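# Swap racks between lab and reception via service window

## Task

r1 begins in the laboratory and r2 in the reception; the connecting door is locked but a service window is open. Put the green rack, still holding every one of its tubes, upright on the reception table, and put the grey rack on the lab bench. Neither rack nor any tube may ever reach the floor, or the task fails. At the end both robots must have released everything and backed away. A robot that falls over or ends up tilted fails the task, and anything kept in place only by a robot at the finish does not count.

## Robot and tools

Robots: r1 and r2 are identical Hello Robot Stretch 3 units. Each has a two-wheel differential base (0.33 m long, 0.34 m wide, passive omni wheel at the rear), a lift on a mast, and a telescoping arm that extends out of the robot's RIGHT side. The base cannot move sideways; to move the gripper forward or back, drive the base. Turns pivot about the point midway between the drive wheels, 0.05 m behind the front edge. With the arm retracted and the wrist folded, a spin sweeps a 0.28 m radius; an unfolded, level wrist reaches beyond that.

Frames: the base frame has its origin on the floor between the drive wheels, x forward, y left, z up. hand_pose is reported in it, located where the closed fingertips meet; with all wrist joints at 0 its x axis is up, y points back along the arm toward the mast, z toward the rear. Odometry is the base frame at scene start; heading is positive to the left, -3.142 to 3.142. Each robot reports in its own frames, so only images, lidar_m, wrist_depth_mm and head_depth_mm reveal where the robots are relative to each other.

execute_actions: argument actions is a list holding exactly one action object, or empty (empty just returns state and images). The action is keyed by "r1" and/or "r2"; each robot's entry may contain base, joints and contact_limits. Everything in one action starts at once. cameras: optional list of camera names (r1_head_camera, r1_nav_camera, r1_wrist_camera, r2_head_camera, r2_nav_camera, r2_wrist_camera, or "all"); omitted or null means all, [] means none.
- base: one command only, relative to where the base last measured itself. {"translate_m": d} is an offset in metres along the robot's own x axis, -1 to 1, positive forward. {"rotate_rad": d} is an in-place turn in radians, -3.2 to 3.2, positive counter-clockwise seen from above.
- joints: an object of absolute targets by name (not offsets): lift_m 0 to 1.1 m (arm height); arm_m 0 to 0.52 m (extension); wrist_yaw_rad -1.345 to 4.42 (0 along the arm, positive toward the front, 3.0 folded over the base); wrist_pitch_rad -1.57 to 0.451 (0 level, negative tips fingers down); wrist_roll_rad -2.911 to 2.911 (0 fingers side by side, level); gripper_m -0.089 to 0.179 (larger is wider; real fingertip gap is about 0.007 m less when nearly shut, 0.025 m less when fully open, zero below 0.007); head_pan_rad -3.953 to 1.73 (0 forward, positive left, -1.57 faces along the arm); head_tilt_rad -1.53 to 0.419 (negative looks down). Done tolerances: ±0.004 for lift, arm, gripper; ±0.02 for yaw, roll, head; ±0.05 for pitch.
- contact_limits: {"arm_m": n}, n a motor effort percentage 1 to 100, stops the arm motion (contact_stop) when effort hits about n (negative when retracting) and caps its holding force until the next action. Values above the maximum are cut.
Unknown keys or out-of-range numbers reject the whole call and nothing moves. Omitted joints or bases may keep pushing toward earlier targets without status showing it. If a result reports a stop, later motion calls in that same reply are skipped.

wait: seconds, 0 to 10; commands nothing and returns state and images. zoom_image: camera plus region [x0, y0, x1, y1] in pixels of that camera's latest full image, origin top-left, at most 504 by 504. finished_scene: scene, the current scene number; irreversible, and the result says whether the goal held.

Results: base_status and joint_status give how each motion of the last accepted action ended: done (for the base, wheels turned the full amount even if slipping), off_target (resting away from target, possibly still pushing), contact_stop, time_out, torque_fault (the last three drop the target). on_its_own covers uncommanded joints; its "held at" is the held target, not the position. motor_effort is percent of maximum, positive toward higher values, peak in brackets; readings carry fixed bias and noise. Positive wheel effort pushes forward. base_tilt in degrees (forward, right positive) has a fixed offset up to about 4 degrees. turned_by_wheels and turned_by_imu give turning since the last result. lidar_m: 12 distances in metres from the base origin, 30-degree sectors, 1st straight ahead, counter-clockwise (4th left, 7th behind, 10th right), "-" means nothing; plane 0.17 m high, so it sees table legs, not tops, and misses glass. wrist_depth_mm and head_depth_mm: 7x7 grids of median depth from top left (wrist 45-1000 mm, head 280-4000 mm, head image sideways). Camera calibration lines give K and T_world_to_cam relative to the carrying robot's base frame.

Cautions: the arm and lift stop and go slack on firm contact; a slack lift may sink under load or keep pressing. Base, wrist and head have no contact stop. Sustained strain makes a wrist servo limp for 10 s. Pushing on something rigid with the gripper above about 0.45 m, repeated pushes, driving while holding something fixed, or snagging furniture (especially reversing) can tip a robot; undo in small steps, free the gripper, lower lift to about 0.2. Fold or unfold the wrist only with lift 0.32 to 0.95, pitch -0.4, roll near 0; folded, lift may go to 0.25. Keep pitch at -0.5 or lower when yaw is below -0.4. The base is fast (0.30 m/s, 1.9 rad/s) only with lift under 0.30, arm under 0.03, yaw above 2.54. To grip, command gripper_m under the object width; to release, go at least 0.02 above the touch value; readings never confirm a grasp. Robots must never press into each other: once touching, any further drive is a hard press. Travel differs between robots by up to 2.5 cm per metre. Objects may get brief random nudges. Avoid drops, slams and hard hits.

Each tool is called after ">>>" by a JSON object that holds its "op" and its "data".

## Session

>>> {"op": "execute_actions", "data": {"actions": []}}

Scene clock: 0.00 s.
r1.base_odometry: x=+0.000 y=+0.000 heading=+0.000 (m, m, rad; r1's odometry frame)
r1.turned_by_wheels: +0.000 (rad since the last result)
r1.turned_by_imu: +0.000 (rad since the last result)
r1.base_tilt: forward=+0.0 right=-1.4 (deg)
r1.lidar_m: 1.26 2.10 2.31 1.15 1.79 2.05 1.13 0.93 0.92 1.06 1.11 1.11
r1.head_depth_mm: 1130 1129 1130 1134 1140 1137 1136 / 1224 1227 1221 1232 1242 1239 1240 / 1337 1336 1347 1339 1340 1346 1350 / 1469 1474 1477 1472 1478 1477 1491 / 1621 1623 1636 1645 1644 1651 1670 / 1790 1843 1841 1845 1857 1860 1864 / 1948 2097 2111 2114 2126 2144 2076
r1.base_status: not commanded
r1.joint_positions: lift_m=+0.398 arm_m=+0.000 wrist_yaw_rad=+3.065 wrist_pitch_rad=-0.403 wrist_roll_rad=-0.010 gripper_m=+0.037 head_pan_rad=+0.001 head_tilt_rad=+0.011
r1.joint_status: not commanded
r1.motor_effort: left_wheel=+1 right_wheel=+1 lift_m=+39 arm_m=+0 wrist_yaw_rad=-1 wrist_pitch_rad=+6 wrist_roll_rad=+0 gripper_m=+0 head_pan_rad=-1 head_tilt_rad=+3 (%)
r1.hand_pose: x=-0.0040 y=+0.0802 z=+0.4145 quat_wxyz=(+0.168, +0.694, +0.116, +0.690) (m; r1's base frame)
r1.wrist_depth_mm: - - - - - - - / - - - - - - - / - - - - - - - / 943 942 951 924 924 941 904 / 782 774 - 790 790 757 748 / 665 655 - 642 - 643 652 / 580 576 563 579 574 560 553
r2.base_odometry: x=+0.000 y=+0.000 heading=+0.000 (m, m, rad; r2's odometry frame)
r2.turned_by_wheels: +0.000 (rad since the last result)
r2.turned_by_imu: +0.000 (rad since the last result)
r2.base_tilt: forward=-2.1 right=-0.5 (deg)
r2.lidar_m: 0.94 0.86 0.90 1.11 2.30 1.73 1.18 2.36 1.86 1.20 1.09 1.13
r2.head_depth_mm: 1253 1258 1280 1294 1299 1316 1327 / 1309 1311 1299 1295 1304 1291 1292 / 1193 1189 1146 1144 1141 1146 1140 / 1069 1071 1067 1066 1064 1059 1064 / 989 991 989 986 981 983 981 / 921 922 919 915 914 916 913 / 860 859 860 856 857 855 853
r2.base_status: not commanded
r2.joint_positions: lift_m=+0.338 arm_m=-0.003 wrist_yaw_rad=+2.897 wrist_pitch_rad=-0.399 wrist_roll_rad=+0.011 gripper_m=+0.037 head_pan_rad=+0.016 head_tilt_rad=+0.006
r2.joint_status: not commanded
r2.motor_effort: left_wheel=+0 right_wheel=+0 lift_m=+23 arm_m=+0 wrist_yaw_rad=+0 wrist_pitch_rad=+5 wrist_roll_rad=+0 gripper_m=+0 head_pan_rad=+1 head_tilt_rad=+2 (%)
r2.hand_pose: x=+0.0336 y=+0.0780 z=+0.3553 quat_wxyz=(+0.224, +0.708, +0.054, +0.667) (m; r2's base frame)
r2.wrist_depth_mm: - - - - 858 744 622 / - - - - 925 782 664 / - - - - 985 831 697 / 772 - 832 856 883 848 735 / 633 - 689 681 701 715 724 / 536 532 535 562 581 586 605 / 468 481 - 491 492 501 507
pictures: r1_head_camera (sideways: a quarter turn clockwise sets it upright), r1_nav_camera (sideways: a quarter turn counterclockwise sets it upright), r1_wrist_camera, r2_head_camera (sideways: a quarter turn clockwise sets it upright), r2_nav_camera (sideways: a quarter turn counterclockwise sets it upright), r2_wrist_camera
camera_calibration (this result's frames):
r1_head_camera: T_world_to_cam=[[0.0215436, 0.0163835, -0.999634, 1.31756], [0.0028714, 0.999861, 0.0164491, -0.0197512], [0.999764, -0.00322472, 0.0214935, -0.0766374], [0, 0, 0, 1]] pos_world=[0.0482911, -0.00208489, 1.31905]
r1_nav_camera: T_world_to_cam=[[0.0220206, -0.0149806, 0.999645, -1.25857], [-0.0101645, -0.999839, -0.0147596, 0.0658824], [0.999706, -0.00983583, -0.0221693, -0.0162766], [0, 0, 0, 1]] pos_world=[0.044656, 0.0468576, 1.25874]
r1_wrist_camera: T_world_to_cam=[[0.994092, -0.107926, -0.0115104, 0.0144881], [-0.0723511, -0.579868, -0.811491, 0.411089], [0.0809068, 0.80753, -0.584251, 0.340984], [0, 0, 0, 1]] pos_world=[-0.0122477, -0.0354138, 0.532982]
r2_head_camera: T_world_to_cam=[[-0.0120536, 0.0390565, -0.999164, 1.32127], [-0.018522, 0.999057, 0.0392758, -0.0549224], [0.999756, 0.0189799, -0.0113189, -0.0359534], [0, 0, 0, 1]] pos_world=[0.0508534, 0.00394875, 1.32192]
r2_nav_camera: T_world_to_cam=[[-0.022927, -0.0592421, 0.99798, -1.25371], [0.0612136, -0.996453, -0.0577451, 0.119032], [0.997861, 0.059766, 0.0264721, -0.0868761], [0, 0, 0, 1]] pos_world=[0.0506602, 0.04953, 1.26035]
r2_wrist_camera: T_world_to_cam=[[0.963075, -0.264925, 0.047974, -0.0404522], [-0.113415, -0.560811, -0.820139, 0.365026], [0.244179, 0.784415, -0.570149, 0.29785], [0, 0, 0, 1]] pos_world=[0.00762916, -0.0396442, 0.471131]
Images, in order (width x height): r1_head_camera 896x504, r1_nav_camera 672x504, r1_wrist_camera 644x364, r2_head_camera 896x504, r2_nav_camera 672x504, r2_wrist_camera 644x364.

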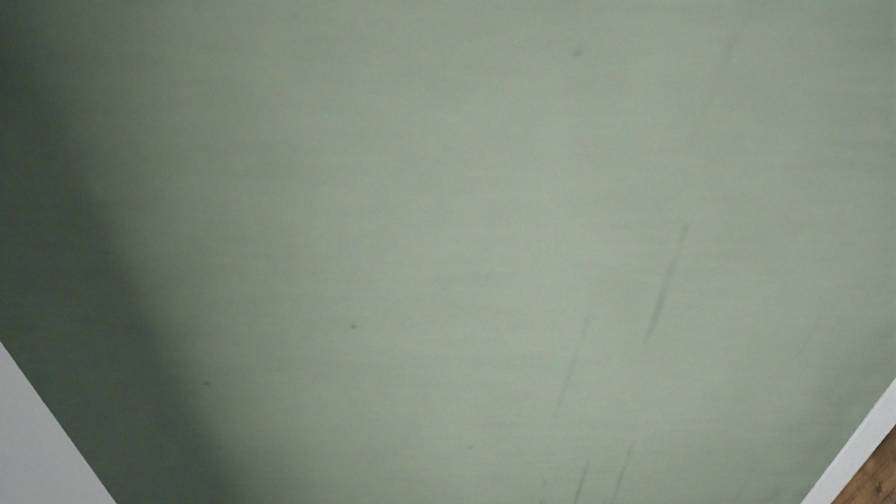

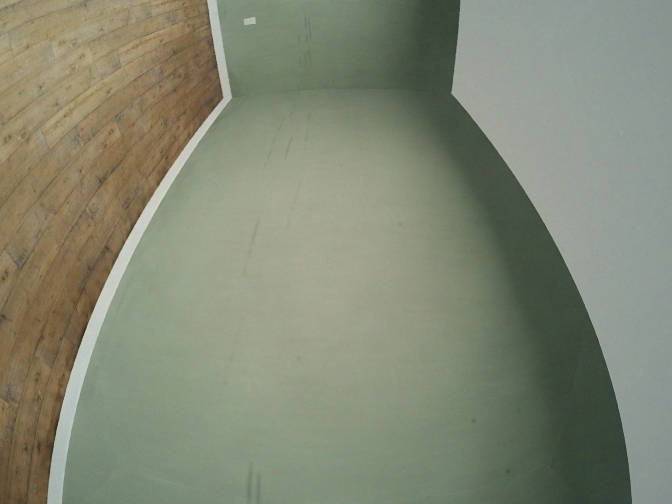

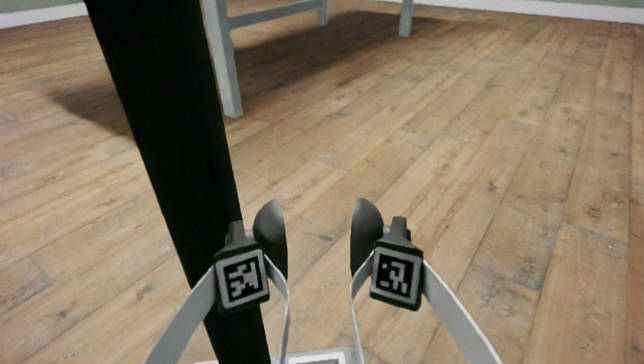

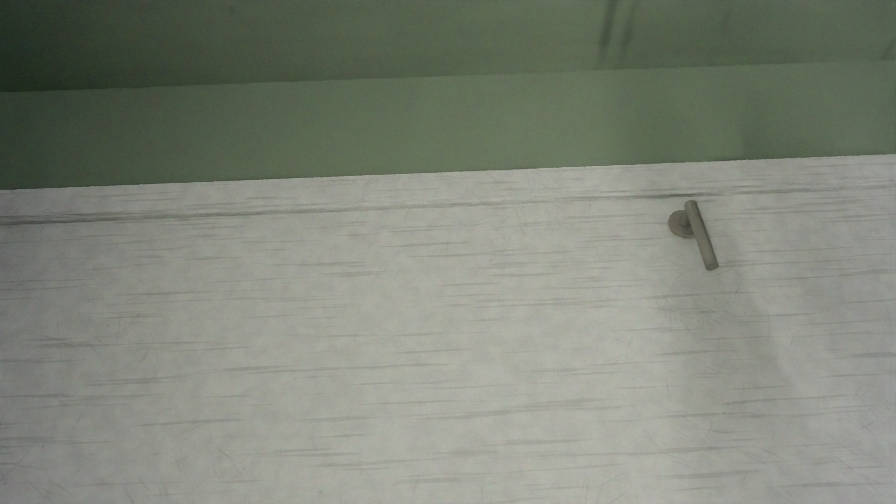

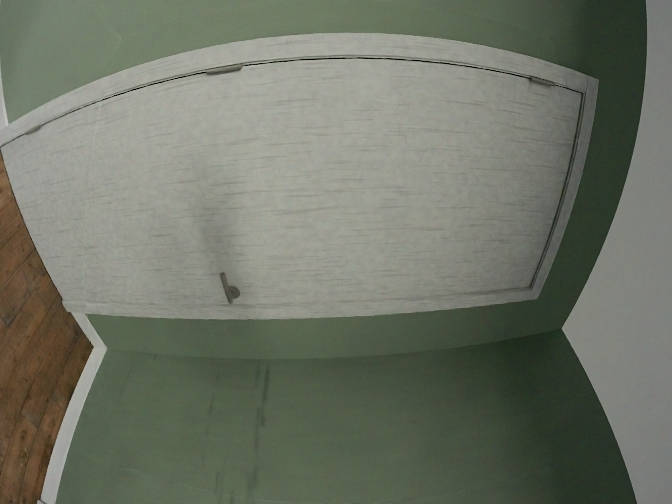

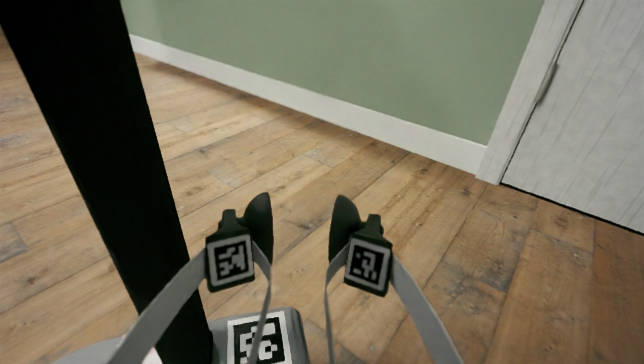

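>>> {"op": "execute_actions", "data": {"actions": [{"r1":{"base":{"rotate_rad":-1.88},"joints":{"lift_m":0.28,"head_pan_rad":-2.8,"head_tilt_rad":-0.4}},"r2":{"base":{"rotate_rad":-2.8},"joints":{"lift_m":0.28,"wrist_yaw_rad":3.0,"head_pan_rad":-0.35,"head_tilt_rad":-0.4}}}], "cameras": ["r1_head_camera","r2_head_camera","r1_nav_camera","r2_nav_camera"]}}

Scene clock: 3.63 s.
r1.base_odometry: x=+0.000 y=+0.000 heading=-1.880 (m, m, rad; r1's odometry frame)
r1.turned_by_wheels: -1.880 (rad since the last result)
r1.turned_by_imu: -1.896 (rad since the last result)
r1.base_tilt: forward=+0.1 right=-1.4 (deg)
r1.lidar_m: 0.95 1.18 1.11 1.13 1.47 3.34 2.31 1.15 3.63 1.47 1.01 0.92
r1.head_depth_mm: 3278 3424 3487 3067 2277 1715 1396 / 3486 3726 2417 2931 2263 1727 1405 / 3845 - 2424 2639 2275 1735 1400 / - - - 1555 2292 1725 1403 / - - - 1355 2011 1625 1405 / 3804 - - 1545 2156 1745 1398 / 3543 3738 3940 1749 2107 1743 1402
r1.base_status: done
r1.joint_positions: lift_m=+0.280 arm_m=+0.000 wrist_yaw_rad=+3.065 wrist_pitch_rad=-0.404 wrist_roll_rad=-0.010 gripper_m=+0.037 head_pan_rad=-2.793 head_tilt_rad=-0.395
r1.joint_status: all done
r1.motor_effort: left_wheel=+3(12) right_wheel=-2(8) lift_m=+30(35) arm_m=+0(0) wrist_yaw_rad=+0(1) wrist_pitch_rad=+6(6) wrist_roll_rad=+0(0) gripper_m=+0(0) head_pan_rad=-4(55) head_tilt_rad=-2(24) (%)
r1.hand_pose: x=-0.0040 y=+0.0801 z=+0.2962 quat_wxyz=(+0.168, +0.694, +0.116, +0.690) (m; r1's base frame)
r1.wrist_depth_mm: - - - - - 988 918 / - - - - - - 983 / 957 951 942 919 928 904 909 / 740 748 735 725 726 714 705 / 618 611 - 595 606 584 585 / 516 525 - 536 - 502 497 / 460 - - - 438 438 437
r2.base_odometry: x=+0.000 y=+0.000 heading=-2.800 (m, m, rad; r2's odometry frame)
r2.turned_by_wheels: -2.800 (rad since the last result)
r2.turned_by_imu: -2.849 (rad since the last result)
r2.base_tilt: forward=-2.2 right=-0.5 (deg)
r2.lidar_m: 2.37 2.52 1.33 1.09 1.09 1.04 0.87 0.86 0.99 1.62 1.72 1.19
r2.head_depth_mm: 3891 - - 1499 2098 1738 1428 / - - - 1373 2005 1639 1429 / - - 2222 1481 2273 1761 1442 / - - 2247 2695 2288 1777 1445 / 3754 3969 2083 2891 2306 1768 1453 / 3535 3738 2340 3297 2328 1791 1449 / 3264 3462 3607 3150 2337 1793 1465
r2.base_status: done
r2.joint_positions: lift_m=+0.280 arm_m=-0.003 wrist_yaw_rad=+2.999 wrist_pitch_rad=-0.399 wrist_roll_rad=+0.011 gripper_m=+0.037 head_pan_rad=-0.343 head_tilt_rad=-0.395
r2.joint_status: all done
r2.motor_effort: left_wheel=+3(12) right_wheel=-3(7) lift_m=+19(23) arm_m=+0(0) wrist_yaw_rad=+1(1) wrist_pitch_rad=+5(5) wrist_roll_rad=+0(0) gripper_m=+0(0) head_pan_rad=-3(32) head_tilt_rad=-2(25) (%)
r2.hand_pose: x=+0.0111 y=+0.0824 z=+0.2973 quat_wxyz=(+0.190, +0.705, +0.089, +0.678) (m; r2's base frame)
r2.wrist_depth_mm: 852 - - - - - - / 908 - - - - - - / 899 886 957 994 - - - / 683 693 733 768 758 792 817 / 556 567 - 600 615 618 639 / 474 497 - 498 514 512 526 / - - - 428 432 439 450
pictures: r1_head_camera (sideways: a quarter turn clockwise sets it upright), r1_nav_camera (sideways: a quarter turn counterclockwise sets it upright), r2_head_camera (sideways: a quarter turn clockwise sets it upright), r2_nav_camera (sideways: a quarter turn counterclockwise sets it upright)
camera_calibration (this result's frames):
r1_head_camera: T_world_to_cam=[[0.358116, 0.112652, -0.926856, 1.22024], [0.331884, -0.943222, 0.0135916, -0.0180299], [-0.8727, -0.312476, -0.37517, 0.451103], [0, 0, 0, 1]] pos_world=[-0.0373266, -0.0135097, 1.30047]
r1_nav_camera: T_world_to_cam=[[-0.395275, -0.127594, 0.909658, -1.13836], [-0.326204, 0.945255, -0.00915861, 0.060512], [-0.85869, -0.300355, -0.415257, 0.506699], [0, 0, 0, 1]] pos_world=[0.00487075, -0.0502585, 1.24649]
r2_head_camera: T_world_to_cam=[[-0.364196, 0.171769, -0.915345, 1.21379], [0.348273, 0.936655, 0.0371977, -0.0544342], [0.863752, -0.305243, -0.400949, 0.472022], [0, 0, 0, 1]] pos_world=[0.0533052, -0.0134241, 1.30232]
r2_nav_camera: T_world_to_cam=[[0.326559, -0.179167, 0.92804, -1.16428], [-0.317376, -0.945646, -0.0708877, 0.138418], [0.890299, -0.271389, -0.365672, 0.424219], [0, 0, 0, 1]] pos_world=[0.046453, 0.0374229, 1.24543]
Images, in order (width x height): r1_head_camera 896x504, r1_nav_camera 672x504, r2_head_camera 896x504, r2_nav_camera 672x504.

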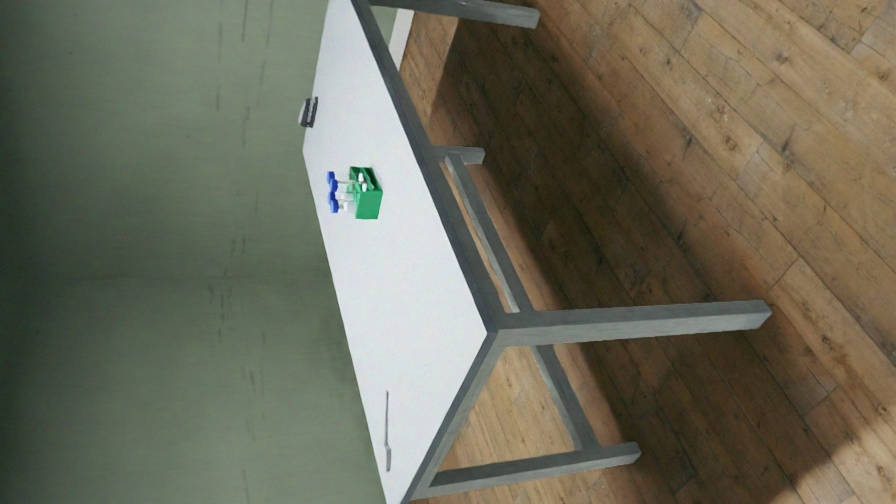

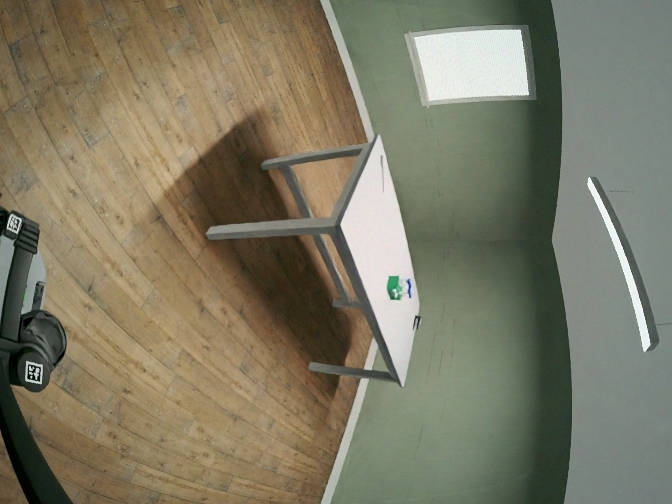

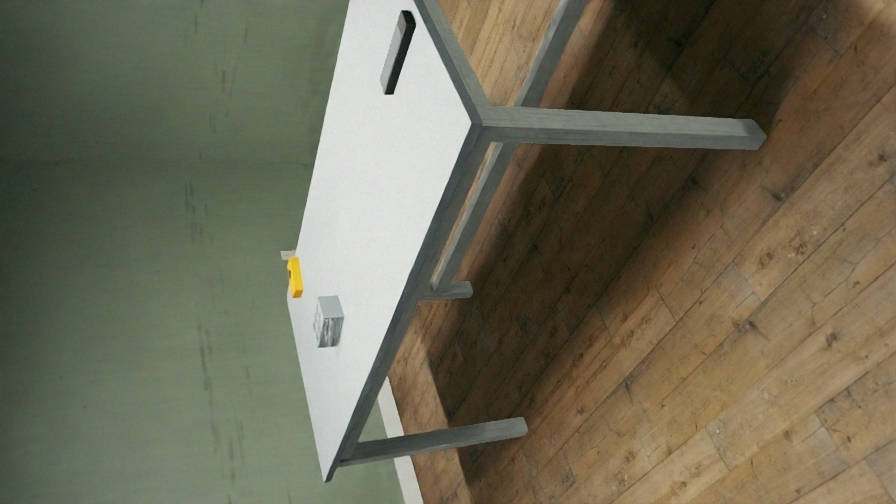

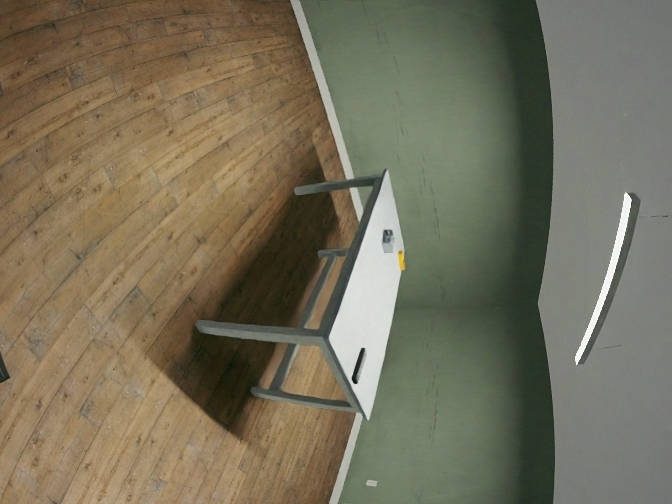

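>>> {"op": "execute_actions", "data": {"actions": [{"r1":{"base":{"translate_m":-1},"joints":{"head_pan_rad":-1.7,"head_tilt_rad":-0.7}},"r2":{"base":{"translate_m":1},"joints":{"head_pan_rad":-1.4,"head_tilt_rad":-0.7}}}], "cameras": []}}

>>> {"op": "execute_actions", "data": {"actions": [{"r1":{"base":{"translate_m":-0.45}},"r2":{"base":{"translate_m":0.6}}}], "cameras": []}}

>>> {"op": "execute_actions", "data": {"actions": [{"r1":{"base":{"rotate_rad":-0.418},"joints":{"lift_m":0.45}},"r2":{"base":{"rotate_rad":0.385},"joints":{"lift_m":0.45}}}], "cameras": ["r1_head_camera","r2_head_camera"]}}

Scene clock: 9.27 s.
r1.base_odometry: x=+0.304 y=+0.953 heading=-1.880 (m, m, rad; r1's odometry frame)
r1.turned_by_wheels: +0.000 (rad since the last result)
r1.turned_by_imu: -0.003 (rad since the last result)
r1.base_tilt: forward=+0.0 right=-1.4 (deg)
r1.lidar_m: 1.86 1.64 1.54 1.57 2.04 2.46 1.31 1.21 1.14 0.51 1.97 1.85
r1.head_depth_mm: 2708 3066 1037 807 676 1370 1179 / 2778 3076 1045 806 695 1368 1179 / 2871 3201 1033 808 716 1365 1180 / 2983 3235 2571 812 749 1286 1166 / 3026 3372 2548 2001 1549 1376 1189 / 3139 3361 2555 2011 1626 1371 1184 / 2831 2993 2591 2016 1626 1383 1187
r1.base_status: done
r1.joint_positions: lift_m=+0.280 arm_m=+0.000 wrist_yaw_rad=+3.065 wrist_pitch_rad=-0.404 wrist_roll_rad=-0.010 gripper_m=+0.037 head_pan_rad=-1.707 head_tilt_rad=-0.691
r1.joint_status: all done
r1.motor_effort: left_wheel=+3(8) right_wheel=-1(10) lift_m=+31(30) arm_m=+0(0) wrist_yaw_rad=+0(0) wrist_pitch_rad=+6(6) wrist_roll_rad=+0(0) gripper_m=+0(0) head_pan_rad=+4(54) head_tilt_rad=-4(22) (%)
r1.hand_pose: x=-0.0040 y=+0.0801 z=+0.2961 quat_wxyz=(+0.168, +0.694, +0.116, +0.690) (m; r1's base frame)
r1.wrist_depth_mm: - - - - - - - / - - - - - - - / 947 928 926 911 911 911 915 / 735 740 727 725 724 716 699 / 608 606 - 595 613 585 588 / 511 523 - 528 - 505 496 / 460 - - - 440 436 437
r2.base_odometry: x=-0.942 y=-0.335 heading=-2.800 (m, m, rad; r2's odometry frame)
r2.turned_by_wheels: +0.000 (rad since the last result)
r2.turned_by_imu: +0.002 (rad since the last result)
r2.base_tilt: forward=-2.2 right=-0.6 (deg)
r2.lidar_m: 1.37 2.47 1.72 1.44 1.41 1.59 1.82 1.83 2.05 0.61 1.24 1.39
r2.head_depth_mm: 3252 3403 2457 1954 1609 1380 1197 / 3161 3440 2497 1957 1626 1387 1206 / 3139 3366 2499 819 992 1307 1207 / 3071 3295 996 802 1638 1397 1214 / 2988 3297 986 806 1604 1400 1216 / 2965 3210 1027 810 1570 1398 1218 / 2928 3191 1034 815 1574 1411 1222
r2.base_status: done
r2.joint_positions: lift_m=+0.280 arm_m=-0.003 wrist_yaw_rad=+2.999 wrist_pitch_rad=-0.399 wrist_roll_rad=+0.011 gripper_m=+0.037 head_pan_rad=-1.393 head_tilt_rad=-0.691
r2.joint_status: all done
r2.motor_effort: left_wheel=+2(11) right_wheel=-2(5) lift_m=+19(19) arm_m=+0(0) wrist_yaw_rad=+1(1) wrist_pitch_rad=+5(5) wrist_roll_rad=+0(0) gripper_m=+0(0) head_pan_rad=-3(44) head_tilt_rad=-4(23) (%)
r2.hand_pose: x=+0.0110 y=+0.0824 z=+0.2973 quat_wxyz=(+0.190, +0.705, +0.089, +0.678) (m; r2's base frame)
r2.wrist_depth_mm: - - - - - - - / - - - - - - - / 885 896 968 989 - - - / 692 698 732 750 760 786 816 / 555 572 - 594 621 620 638 / 472 494 - 499 505 512 528 / - - - 427 435 445 447
pictures: none
No camera images: the call's "cameras" was empty. Leave "cameras" out to get every camera's image.

Scene clock: 12.90 s.
r1.base_odometry: x=+0.441 y=+1.381 heading=-1.880 (m, m, rad; r1's odometry frame)
r1.turned_by_wheels: +0.000 (rad since the last result)
r1.turned_by_imu: -0.001 (rad since the last result)
r1.base_tilt: forward=-0.1 right=-1.4 (deg)
r1.lidar_m: 2.30 1.85 1.74 1.77 2.18 2.05 0.87 1.00 0.94 0.96 0.64 2.26
r1.head_depth_mm: 2560 2887 1038 782 629 558 511 / 2655 2975 1039 808 642 557 1117 / 2700 3063 1042 809 662 557 1142 / 2775 3063 1044 812 661 558 1181 / 2881 3203 1046 811 662 571 1184 / 2966 3292 1046 810 662 585 1186 / 3031 3344 1049 815 664 599 1190
r1.base_status: done
r1.joint_positions: lift_m=+0.280 arm_m=+0.000 wrist_yaw_rad=+3.065 wrist_pitch_rad=-0.404 wrist_roll_rad=-0.010 gripper_m=+0.037 head_pan_rad=-1.707 head_tilt_rad=-0.691
r1.joint_status: not commanded
r1.motor_effort: left_wheel=+3(7) right_wheel=-3(7) lift_m=+30(31) arm_m=+0(0) wrist_yaw_rad=-1(0) wrist_pitch_rad=+6(6) wrist_roll_rad=+0(0) gripper_m=+0(0) head_pan_rad=+4(4) head_tilt_rad=-4(4) (%)
r1.hand_pose: x=-0.0040 y=+0.0800 z=+0.2961 quat_wxyz=(+0.168, +0.694, +0.116, +0.690) (m; r1's base frame)
r1.wrist_depth_mm: - - - - - - - / - - - - - - - / 946 941 921 915 916 903 891 / 754 742 726 720 729 715 709 / 608 601 - 596 603 590 579 / 519 519 - 533 - 511 497 / 461 - - - 440 437 429
r2.base_odometry: x=-1.507 y=-0.536 heading=-2.800 (m, m, rad; r2's odometry frame)
r2.turned_by_wheels: +0.000 (rad since the last result)
r2.turned_by_imu: +0.001 (rad since the last result)
r2.base_tilt: forward=-2.1 right=-0.5 (deg)
r2.lidar_m: 0.78 1.90 1.94 1.63 1.62 1.80 2.41 2.40 0.82 1.05 1.05 0.80
r2.head_depth_mm: 3078 3277 997 788 669 1376 1204 / 3010 3230 1002 793 657 1380 1204 / 2962 3192 1008 798 660 1356 1210 / 2888 3174 1018 802 663 1339 1210 / 2821 3125 1021 805 666 1332 1217 / 2806 3041 1032 813 666 1323 1214 / 2729 3050 1037 790 672 609 1223
r2.base_status: done
r2.joint_positions: lift_m=+0.280 arm_m=-0.003 wrist_yaw_rad=+2.999 wrist_pitch_rad=-0.399 wrist_roll_rad=+0.011 gripper_m=+0.037 head_pan_rad=-1.393 head_tilt_rad=-0.691
r2.joint_status: not commanded
r2.motor_effort: left_wheel=+3(11) right_wheel=-2(5) lift_m=+19(19) arm_m=+1(1) wrist_yaw_rad=+0(1) wrist_pitch_rad=+5(5) wrist_roll_rad=+1(0) gripper_m=+0(0) head_pan_rad=-3(3) head_tilt_rad=-4(4) (%)
r2.hand_pose: x=+0.0110 y=+0.0824 z=+0.2973 quat_wxyz=(+0.190, +0.705, +0.090, +0.678) (m; r2's base frame)
r2.wrist_depth_mm: - - - - - - - / - - - - - - - / 898 903 949 965 - - - / 681 698 728 743 773 790 813 / 559 570 - 587 615 626 641 / 472 500 - 502 510 518 526 / - - - 427 433 436 448
pictures: none
No camera images: the call's "cameras" was empty. Leave "cameras" out to get every camera's image.

Scene clock: 15.27 s.
r1.base_odometry: x=+0.441 y=+1.381 heading=-2.298 (m, m, rad; r1's odometry frame)
r1.turned_by_wheels: -0.418 (rad since the last result)
r1.turned_by_imu: -0.421 (rad since the last result)
r1.base_tilt: forward=+0.0 right=-1.3 (deg)
r1.lidar_m: 2.26 2.35 1.79 1.73 1.82 2.11 2.05 0.86 0.97 0.94 0.98 0.64
r1.head_depth_mm: 2794 3085 1044 804 662 556 1184 / 2717 3076 1044 807 662 557 1179 / 2708 3055 1043 807 661 558 1160 / 2657 2975 1044 686 645 557 1160 / 2608 2933 1044 786 663 558 1139 / 2615 2957 1047 810 662 558 1142 / 2600 2883 1048 811 660 559 1115
r1.base_status: done
r1.joint_positions: lift_m=+0.450 arm_m=+0.000 wrist_yaw_rad=+3.065 wrist_pitch_rad=-0.404 wrist_roll_rad=-0.010 gripper_m=+0.037 head_pan_rad=-1.707 head_tilt_rad=-0.692
r1.joint_status: all done
r1.motor_effort: left_wheel=+3(10) right_wheel=-2(6) lift_m=+47(49) arm_m=+0(0) wrist_yaw_rad=-1(1) wrist_pitch_rad=+6(6) wrist_roll_rad=+0(0) gripper_m=+0(0) head_pan_rad=+4(5) head_tilt_rad=-3(3) (%)
r1.hand_pose: x=-0.0040 y=+0.0800 z=+0.4655 quat_wxyz=(+0.168, +0.694, +0.116, +0.690) (m; r1's base frame)
r1.wrist_depth_mm: - - - - - - - / - - - - - - - / - - - - - - - / - - - - - 993 - / 864 855 - 864 853 844 835 / 733 715 - 720 - 711 711 / 633 636 612 625 614 620 610
r2.base_odometry: x=-1.507 y=-0.536 heading=-2.415 (m, m, rad; r2's odometry frame)
r2.turned_by_wheels: +0.385 (rad since the last result)
r2.turned_by_imu: +0.391 (rad since the last result)
r2.base_tilt: forward=-2.1 right=-0.6 (deg)
r2.lidar_m: 1.90 2.01 1.66 1.62 1.69 2.42 2.40 0.82 1.07 1.05 1.11 0.78
r2.head_depth_mm: 2709 3007 995 791 655 1297 1197 / 2808 3063 1000 796 656 1321 1203 / 2848 3102 1006 797 659 1331 1209 / 2915 3161 1015 776 662 1364 1210 / 2974 3266 1024 783 665 1396 1214 / 3033 3292 1029 811 668 1404 1218 / 3085 3392 1035 812 688 1407 1225
r2.base_status: done
r2.joint_positions: lift_m=+0.450 arm_m=-0.003 wrist_yaw_rad=+2.999 wrist_pitch_rad=-0.399 wrist_roll_rad=+0.011 gripper_m=+0.037 head_pan_rad=-1.393 head_tilt_rad=-0.692
r2.joint_status: all done
r2.motor_effort: left_wheel=-1(6) right_wheel=+3(8) lift_m=+27(29) arm_m=+0(0) wrist_yaw_rad=+0(0) wrist_pitch_rad=+5(5) wrist_roll_rad=+0(0) gripper_m=+0(0) head_pan_rad=-3(3) head_tilt_rad=-4(4) (%)
r2.hand_pose: x=+0.0110 y=+0.0824 z=+0.4667 quat_wxyz=(+0.190, +0.705, +0.090, +0.678) (m; r2's base frame)
r2.wrist_depth_mm: - - - - - - - / - - - - - - - / - - - - - - - / 976 979 - - - - - / 786 799 - 853 864 893 903 / 672 672 669 694 724 725 742 / 570 591 592 605 613 620 635
pictures: r1_head_camera (sideways: a quarter turn clockwise sets it upright), r2_head_camera (sideways: a quarter turn clockwise sets it upright)
camera_calibration (this result's frames):
r1_head_camera: T_world_to_cam=[[0.101543, 0.621324, -0.776947, 1.02631], [0.988785, -0.149005, 0.0100698, -0.0174476], [-0.109513, -0.769256, -0.629486, 0.777343], [0, 0, 0, 1]] pos_world=[-0.00183389, -0.0422946, 1.28689]
r2_head_camera: T_world_to_cam=[[-0.0763442, 0.647274, -0.758425, 1.00742], [0.987596, 0.153761, 0.0318138, -0.0513115], [0.137209, -0.746589, -0.650983, 0.801767], [0, 0, 0, 1]] pos_world=[0.0175759, -0.0455933, 1.28762]
Images, in order (width x height): r1_head_camera 896x504, r2_head_camera 896x504.

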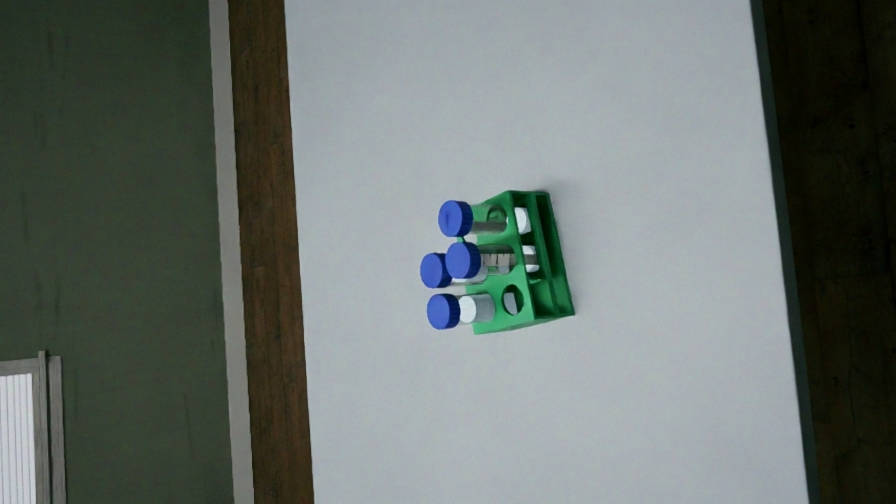

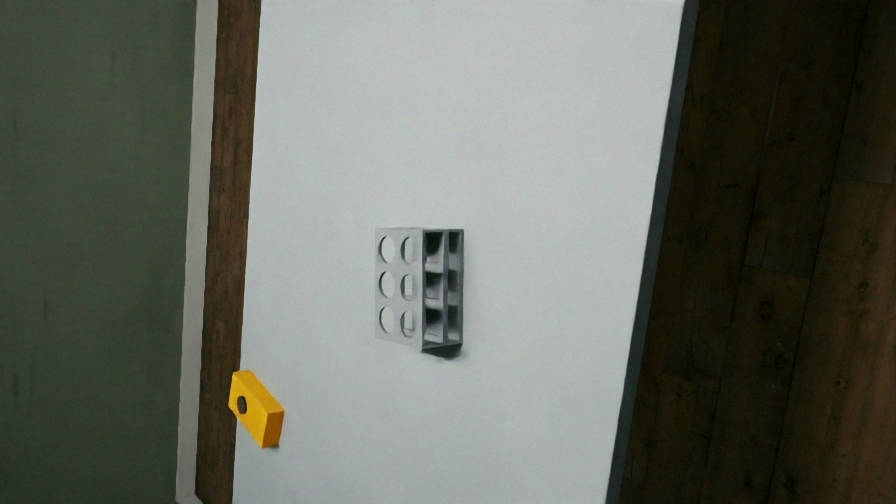

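>>> {"op": "execute_actions", "data": {"actions": [{"r1":{"base":{"translate_m":-0.04},"joints":{"lift_m":0.9,"wrist_yaw_rad":1.72,"gripper_m":0.15}},"r2":{"base":{"rotate_rad":0.11},"joints":{"lift_m":0.86,"wrist_yaw_rad":1.6}}}], "cameras": []}}

>>> {"op": "execute_actions", "data": {"actions": [{"r1":{"joints":{"lift_m":1.05,"arm_m":0.2,"gripper_m":0.179,"head_pan_rad":-1.57}},"r2":{"base":{"translate_m":0.118},"joints":{"wrist_yaw_rad":0,"wrist_pitch_rad":-0.15,"gripper_m":0.179,"head_pan_rad":-1.57}}}], "cameras": []}}

>>> {"op": "execute_actions", "data": {"actions": [{"r1":{"joints":{"arm_m":0.38,"wrist_pitch_rad":-1.45}},"r2":{"joints":{"arm_m":0.18,"lift_m":0.733}}}], "cameras": ["r1_head_camera","r2_head_camera","r1_wrist_camera","r2_wrist_camera"]}}

Scene clock: 21.10 s.
r1.base_odometry: x=+0.467 y=+1.411 heading=-2.297 (m, m, rad; r1's odometry frame)
r1.turned_by_wheels: +0.000 (rad since the last result)
r1.turned_by_imu: -0.001 (rad since the last result)
r1.base_tilt: forward=+0.0 right=-1.4 (deg)
r1.lidar_m: 2.30 2.39 1.79 1.74 1.82 2.07 2.01 0.83 0.97 0.94 0.99 0.67
r1.head_depth_mm: 2786 3116 1040 805 694 - 1158 / 2749 3060 1039 807 698 - 1160 / 2716 3025 1040 806 696 - 1130 / 2661 2993 1042 811 664 - - / 2626 2965 1044 660 646 547 - / 2608 2913 1045 814 660 559 - / 2545 2924 1045 813 663 559 -
r1.base_status: done
r1.joint_positions: lift_m=+0.900 arm_m=+0.000 wrist_yaw_rad=+1.722 wrist_pitch_rad=-0.404 wrist_roll_rad=-0.010 gripper_m=+0.150 head_pan_rad=-1.707 head_tilt_rad=-0.692
r1.joint_status: all done
r1.motor_effort: left_wheel=+3(5) right_wheel=-2(5) lift_m=+47(49) arm_m=+0(0) wrist_yaw_rad=-2(3) wrist_pitch_rad=+6(6) wrist_roll_rad=+0(0) gripper_m=+1(89) head_pan_rad=+5(5) head_tilt_rad=-4(5) (%)
r1.hand_pose: x=+0.2022 y=-0.1116 z=+0.9155 quat_wxyz=(+0.561, +0.616, -0.341, +0.436) (m; r1's base frame)
r1.wrist_depth_mm: - - - - - - - / - - - - - - - / - - - - - 593 577 / - - - - - 467 463 / - - - - - 413 382 / - - - - - - 327 / - - - - - 314 284
r2.base_odometry: x=-1.507 y=-0.536 heading=-2.305 (m, m, rad; r2's odometry frame)
r2.turned_by_wheels: +0.110 (rad since the last result)
r2.turned_by_imu: +0.111 (rad since the last result)
r2.base_tilt: forward=-2.1 right=-0.6 (deg)
r2.lidar_m: 1.91 1.99 1.63 1.62 1.78 2.41 2.40 0.82 1.06 1.05 1.16 0.78
r2.head_depth_mm: 2755 2997 994 792 653 - - / 2838 3079 1004 794 657 - - / 2897 3153 1009 776 661 1358 1253 / 3011 3304 1015 780 663 1393 1271 / 3094 3342 1025 805 681 1396 - / 3157 3442 1029 809 703 1406 - / 2994 3122 1037 812 728 1405 1211
r2.base_status: done
r2.joint_positions: lift_m=+0.860 arm_m=-0.003 wrist_yaw_rad=+1.602 wrist_pitch_rad=-0.399 wrist_roll_rad=+0.011 gripper_m=+0.037 head_pan_rad=-1.393 head_tilt_rad=-0.692
r2.joint_status: all done
r2.motor_effort: left_wheel=-2(6) right_wheel=+3(6) lift_m=+27(29) arm_m=-1(0) wrist_yaw_rad=-1(4) wrist_pitch_rad=+5(5) wrist_roll_rad=+0(0) gripper_m=+0(0) head_pan_rad=-3(3) head_tilt_rad=-4(4) (%)
r2.hand_pose: x=+0.2053 y=-0.1352 z=+0.8767 quat_wxyz=(+0.581, +0.597, -0.385, +0.397) (m; r2's base frame)
r2.wrist_depth_mm: - - - - - - - / - - - - - - - / - - - - - - - / - - - - - 644 453 / - - - - - 736 371 / - - - - - - 322 / 996 989 - - - - -
pictures: none
No camera images: the call's "cameras" was empty. Leave "cameras" out to get every camera's image.

Scene clock: 23.80 s.
r1.base_odometry: x=+0.467 y=+1.411 heading=-2.297 (m, m, rad; r1's odometry frame)
r1.turned_by_wheels: +0.000 (rad since the last result)
r1.turned_by_imu: -0.001 (rad since the last result)
r1.base_tilt: forward=+0.0 right=-1.4 (deg)
r1.lidar_m: 2.30 2.39 1.79 1.74 1.81 2.07 2.01 0.83 0.97 0.94 0.99 0.68
r1.head_depth_mm: 2710 2995 1037 809 659 557 1137 / - 3042 1041 809 661 558 1141 / - - 1002 811 646 557 1137 / 2670 - 984 657 647 558 1140 / 2647 2962 - 810 651 559 1159 / 2619 - - 811 662 558 1161 / 2670 3109 1008 775 664 558 1156
r1.base_status: not commanded
r1.joint_positions: lift_m=+1.050 arm_m=+0.200 wrist_yaw_rad=+1.720 wrist_pitch_rad=-0.404 wrist_roll_rad=-0.010 gripper_m=+0.179 head_pan_rad=-1.577 head_tilt_rad=-0.692
r1.joint_status: all done
r1.motor_effort: left_wheel=+3(3) right_wheel=-3(1) lift_m=+47(49) arm_m=+8(9) wrist_yaw_rad=-1(2) wrist_pitch_rad=+6(6) wrist_roll_rad=+0(0) gripper_m=+0(91) head_pan_rad=+4(24) head_tilt_rad=-4(3) (%)
r1.hand_pose: x=+0.2022 y=-0.3109 z=+1.0655 quat_wxyz=(+0.561, +0.615, -0.341, +0.435) (m; r1's base frame)
r1.wrist_depth_mm: - - - - - - - / - - - - - - - / - - - - - - - / - - - - - - - / - - - - 600 609 608 / - - - 545 515 513 526 / - - - 465 446 445 430
r2.base_odometry: x=-1.587 y=-0.624 heading=-2.305 (m, m, rad; r2's odometry frame)
r2.turned_by_wheels: +0.000 (rad since the last result)
r2.turned_by_imu: +0.000 (rad since the last result)
r2.base_tilt: forward=-2.1 right=-0.6 (deg)
r2.lidar_m: 1.79 1.96 1.61 1.60 1.74 2.52 2.51 0.93 1.07 1.07 0.70 1.80
r2.head_depth_mm: 2780 3054 990 790 654 - - / 2818 3068 999 795 649 - - / 2868 3079 1008 776 703 - - / 2909 3143 1016 778 696 1364 1214 / 2933 3211 1021 806 650 1394 1214 / 2981 3234 1030 809 677 1404 1218 / 3008 3291 1038 814 689 1409 1226
r2.base_status: done
r2.joint_positions: lift_m=+0.860 arm_m=-0.003 wrist_yaw_rad=+0.002 wrist_pitch_rad=-0.172 wrist_roll_rad=+0.011 gripper_m=+0.179 head_pan_rad=-1.563 head_tilt_rad=-0.692
r2.joint_status: all done
r2.motor_effort: left_wheel=-1(3) right_wheel=+3(6) lift_m=+28(27) arm_m=+1(0) wrist_yaw_rad=-2(0) wrist_pitch_rad=+8(9) wrist_roll_rad=+0(0) gripper_m=+0(84) head_pan_rad=-3(20) head_tilt_rad=-4(4) (%)
r2.hand_pose: x=-0.0210 y=-0.3904 z=+0.9308 quat_wxyz=(+0.701, +0.061, -0.708, -0.061) (m; r2's base frame)
r2.wrist_depth_mm: - - - - - - - / - - - - - - - / - - - - - - - / - 652 677 703 756 781 821 / 485 474 483 460 510 563 541 / - 364 372 379 389 - 411 / 297 299 305 310 315 318 327
pictures: none
No camera images: the call's "cameras" was empty. Leave "cameras" out to get every camera's image.

Scene clock: 26.40 s.
r1.base_odometry: x=+0.467 y=+1.411 heading=-2.297 (m, m, rad; r1's odometry frame)
r1.turned_by_wheels: +0.000 (rad since the last result)
r1.turned_by_imu: -0.001 (rad since the last result)
r1.base_tilt: forward=+0.0 right=-1.4 (deg)
r1.lidar_m: 2.30 2.39 1.79 1.73 1.82 2.07 2.01 0.83 0.97 0.94 0.98 0.68
r1.head_depth_mm: 2716 2945 1041 807 659 556 1139 / 2695 2997 1043 806 661 557 1139 / - - 1047 784 641 557 1137 / 2701 2876 1042 659 644 557 1142 / 2651 2926 1043 811 653 557 1148 / 2660 2996 1050 810 664 558 1164 / 2675 3033 1049 809 663 560 1162
r1.base_status: not commanded
r1.joint_positions: lift_m=+1.050 arm_m=+0.380 wrist_yaw_rad=+1.720 wrist_pitch_rad=-1.445 wrist_roll_rad=-0.010 gripper_m=+0.179 head_pan_rad=-1.577 head_tilt_rad=-0.692
r1.joint_status: all done
r1.motor_effort: left_wheel=+3(3) right_wheel=-1(2) lift_m=+47(47) arm_m=+8(8) wrist_yaw_rad=-1(1) wrist_pitch_rad=-2(6) wrist_roll_rad=+0(0) gripper_m=+0(0) head_pan_rad=+5(4) head_tilt_rad=-5(5) (%)
r1.hand_pose: x=-0.0133 y=-0.5235 z=+0.9312 quat_wxyz=(+0.701, +0.706, +0.012, +0.100) (m; r1's base frame)
r1.wrist_depth_mm: - 318 319 321 322 323 323 / - 325 325 326 325 327 329 / - 327 328 326 329 332 332 / 334 331 332 274 336 338 336 / - 338 335 213 337 342 339 / - 341 343 280 344 345 344 / 345 347 350 348 352 351 352
r2.base_odometry: x=-1.587 y=-0.624 heading=-2.305 (m, m, rad; r2's odometry frame)
r2.turned_by_wheels: +0.000 (rad since the last result)
r2.turned_by_imu: +0.000 (rad since the last result)
r2.base_tilt: forward=-2.1 right=-0.5 (deg)
r2.lidar_m: 1.78 1.96 1.61 1.60 1.74 2.53 2.51 0.93 1.08 1.07 0.70 1.80
r2.head_depth_mm: 2781 3052 996 789 670 - - / 2798 3090 1001 793 - 1326 1201 / 2832 3124 1007 776 - 1352 1205 / 2899 3166 1015 780 647 1375 1210 / 2965 3227 1020 828 663 1404 1219 / 2962 3228 1027 810 683 1403 1221 / 3013 3292 1036 816 689 1411 1223
r2.base_status: not commanded
r2.joint_positions: lift_m=+0.733 arm_m=+0.180 wrist_yaw_rad=+0.001 wrist_pitch_rad=-0.171 wrist_roll_rad=+0.011 gripper_m=+0.179 head_pan_rad=-1.563 head_tilt_rad=-0.692
r2.joint_status: all done
r2.motor_effort: left_wheel=-1(1) right_wheel=+3(3) lift_m=+18(24) arm_m=+6(9) wrist_yaw_rad=-1(2) wrist_pitch_rad=+8(8) wrist_roll_rad=+0(0) gripper_m=+1(0) head_pan_rad=-4(3) head_tilt_rad=-4(4) (%)
r2.hand_pose: x=-0.0213 y=-0.5730 z=+0.8046 quat_wxyz=(+0.701, +0.061, -0.708, -0.061) (m; r2's base frame)
r2.wrist_depth_mm: - - - - - - - / - - - - - - - / 538 553 589 627 678 - - / 319 333 316 238 245 391 407 / 251 238 230 225 232 282 275 / - 184 188 193 197 - 207 / 149 151 153 156 159 162 165
pictures: r1_head_camera (sideways: a quarter turn clockwise sets it upright), r1_wrist_camera, r2_head_camera (sideways: a quarter turn clockwise sets it upright), r2_wrist_camera
camera_calibration (this result's frames):
r1_head_camera: T_world_to_cam=[[0.0202497, 0.629241, -0.776947, 1.02681], [0.999754, -0.0197397, 0.0100698, -0.0175145], [-0.00900033, -0.77696, -0.629486, 0.77673], [0, 0, 0, 1]] pos_world=[0.00370849, -0.0429658, 1.28689]
r1_wrist_camera: T_world_to_cam=[[0.12249, -0.992223, 0.0221291, -0.541348], [-0.988233, -0.119878, 0.0949941, -0.135814], [-0.0916025, -0.0335045, -0.995232, 1.07126], [0, 0, 0, 1]] pos_world=[0.030224, -0.517527, 1.09103]
r2_head_camera: T_world_to_cam=[[0.0342014, 0.650862, -0.758425, 1.00674], [0.999374, -0.0154436, 0.0318138, -0.0513834], [0.00899365, -0.759039, -0.650984, 0.80255], [0, 0, 0, 1]] pos_world=[0.00970138, -0.0468773, 1.28762]
r2_wrist_camera: T_world_to_cam=[[-0.998587, 0.0334082, 0.0413172, -0.0470726], [-0.0259455, 0.372006, -0.927868, 0.985235], [-0.0463686, -0.927629, -0.370614, -0.069629], [0, 0, 0, 1]] pos_world=[-0.0246723, -0.42953, 0.890307]
Images, in order (width x height): r1_head_camera 896x504, r1_wrist_camera 644x364, r2_head_camera 896x504, r2_wrist_camera 644x364.

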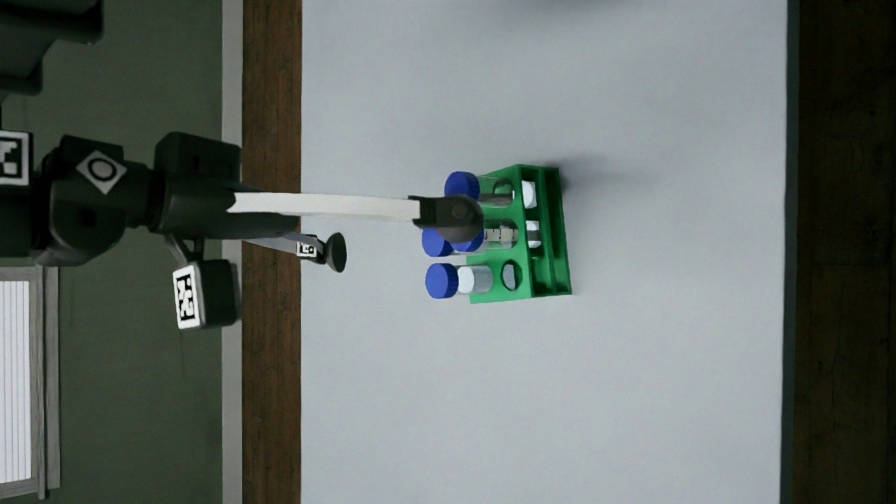

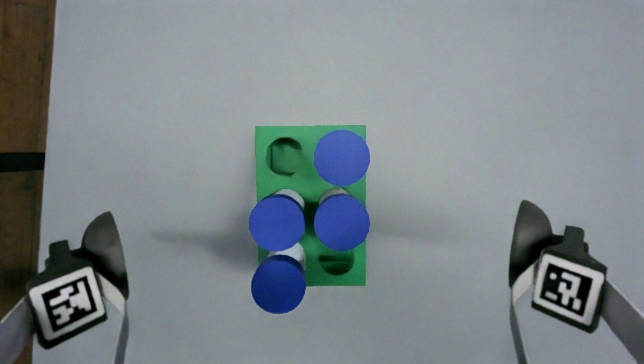

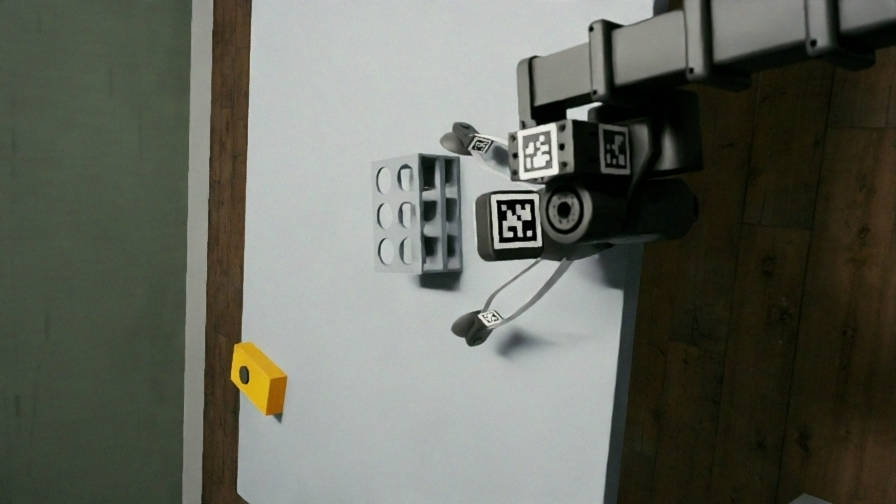

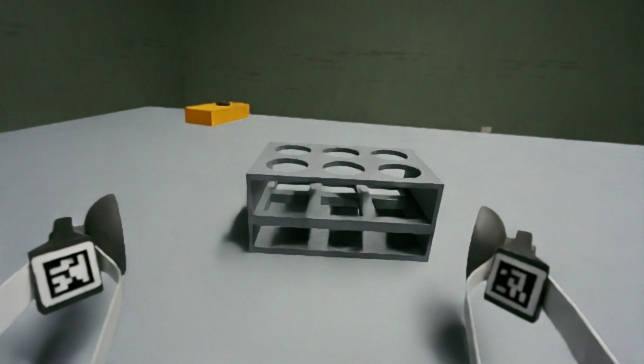

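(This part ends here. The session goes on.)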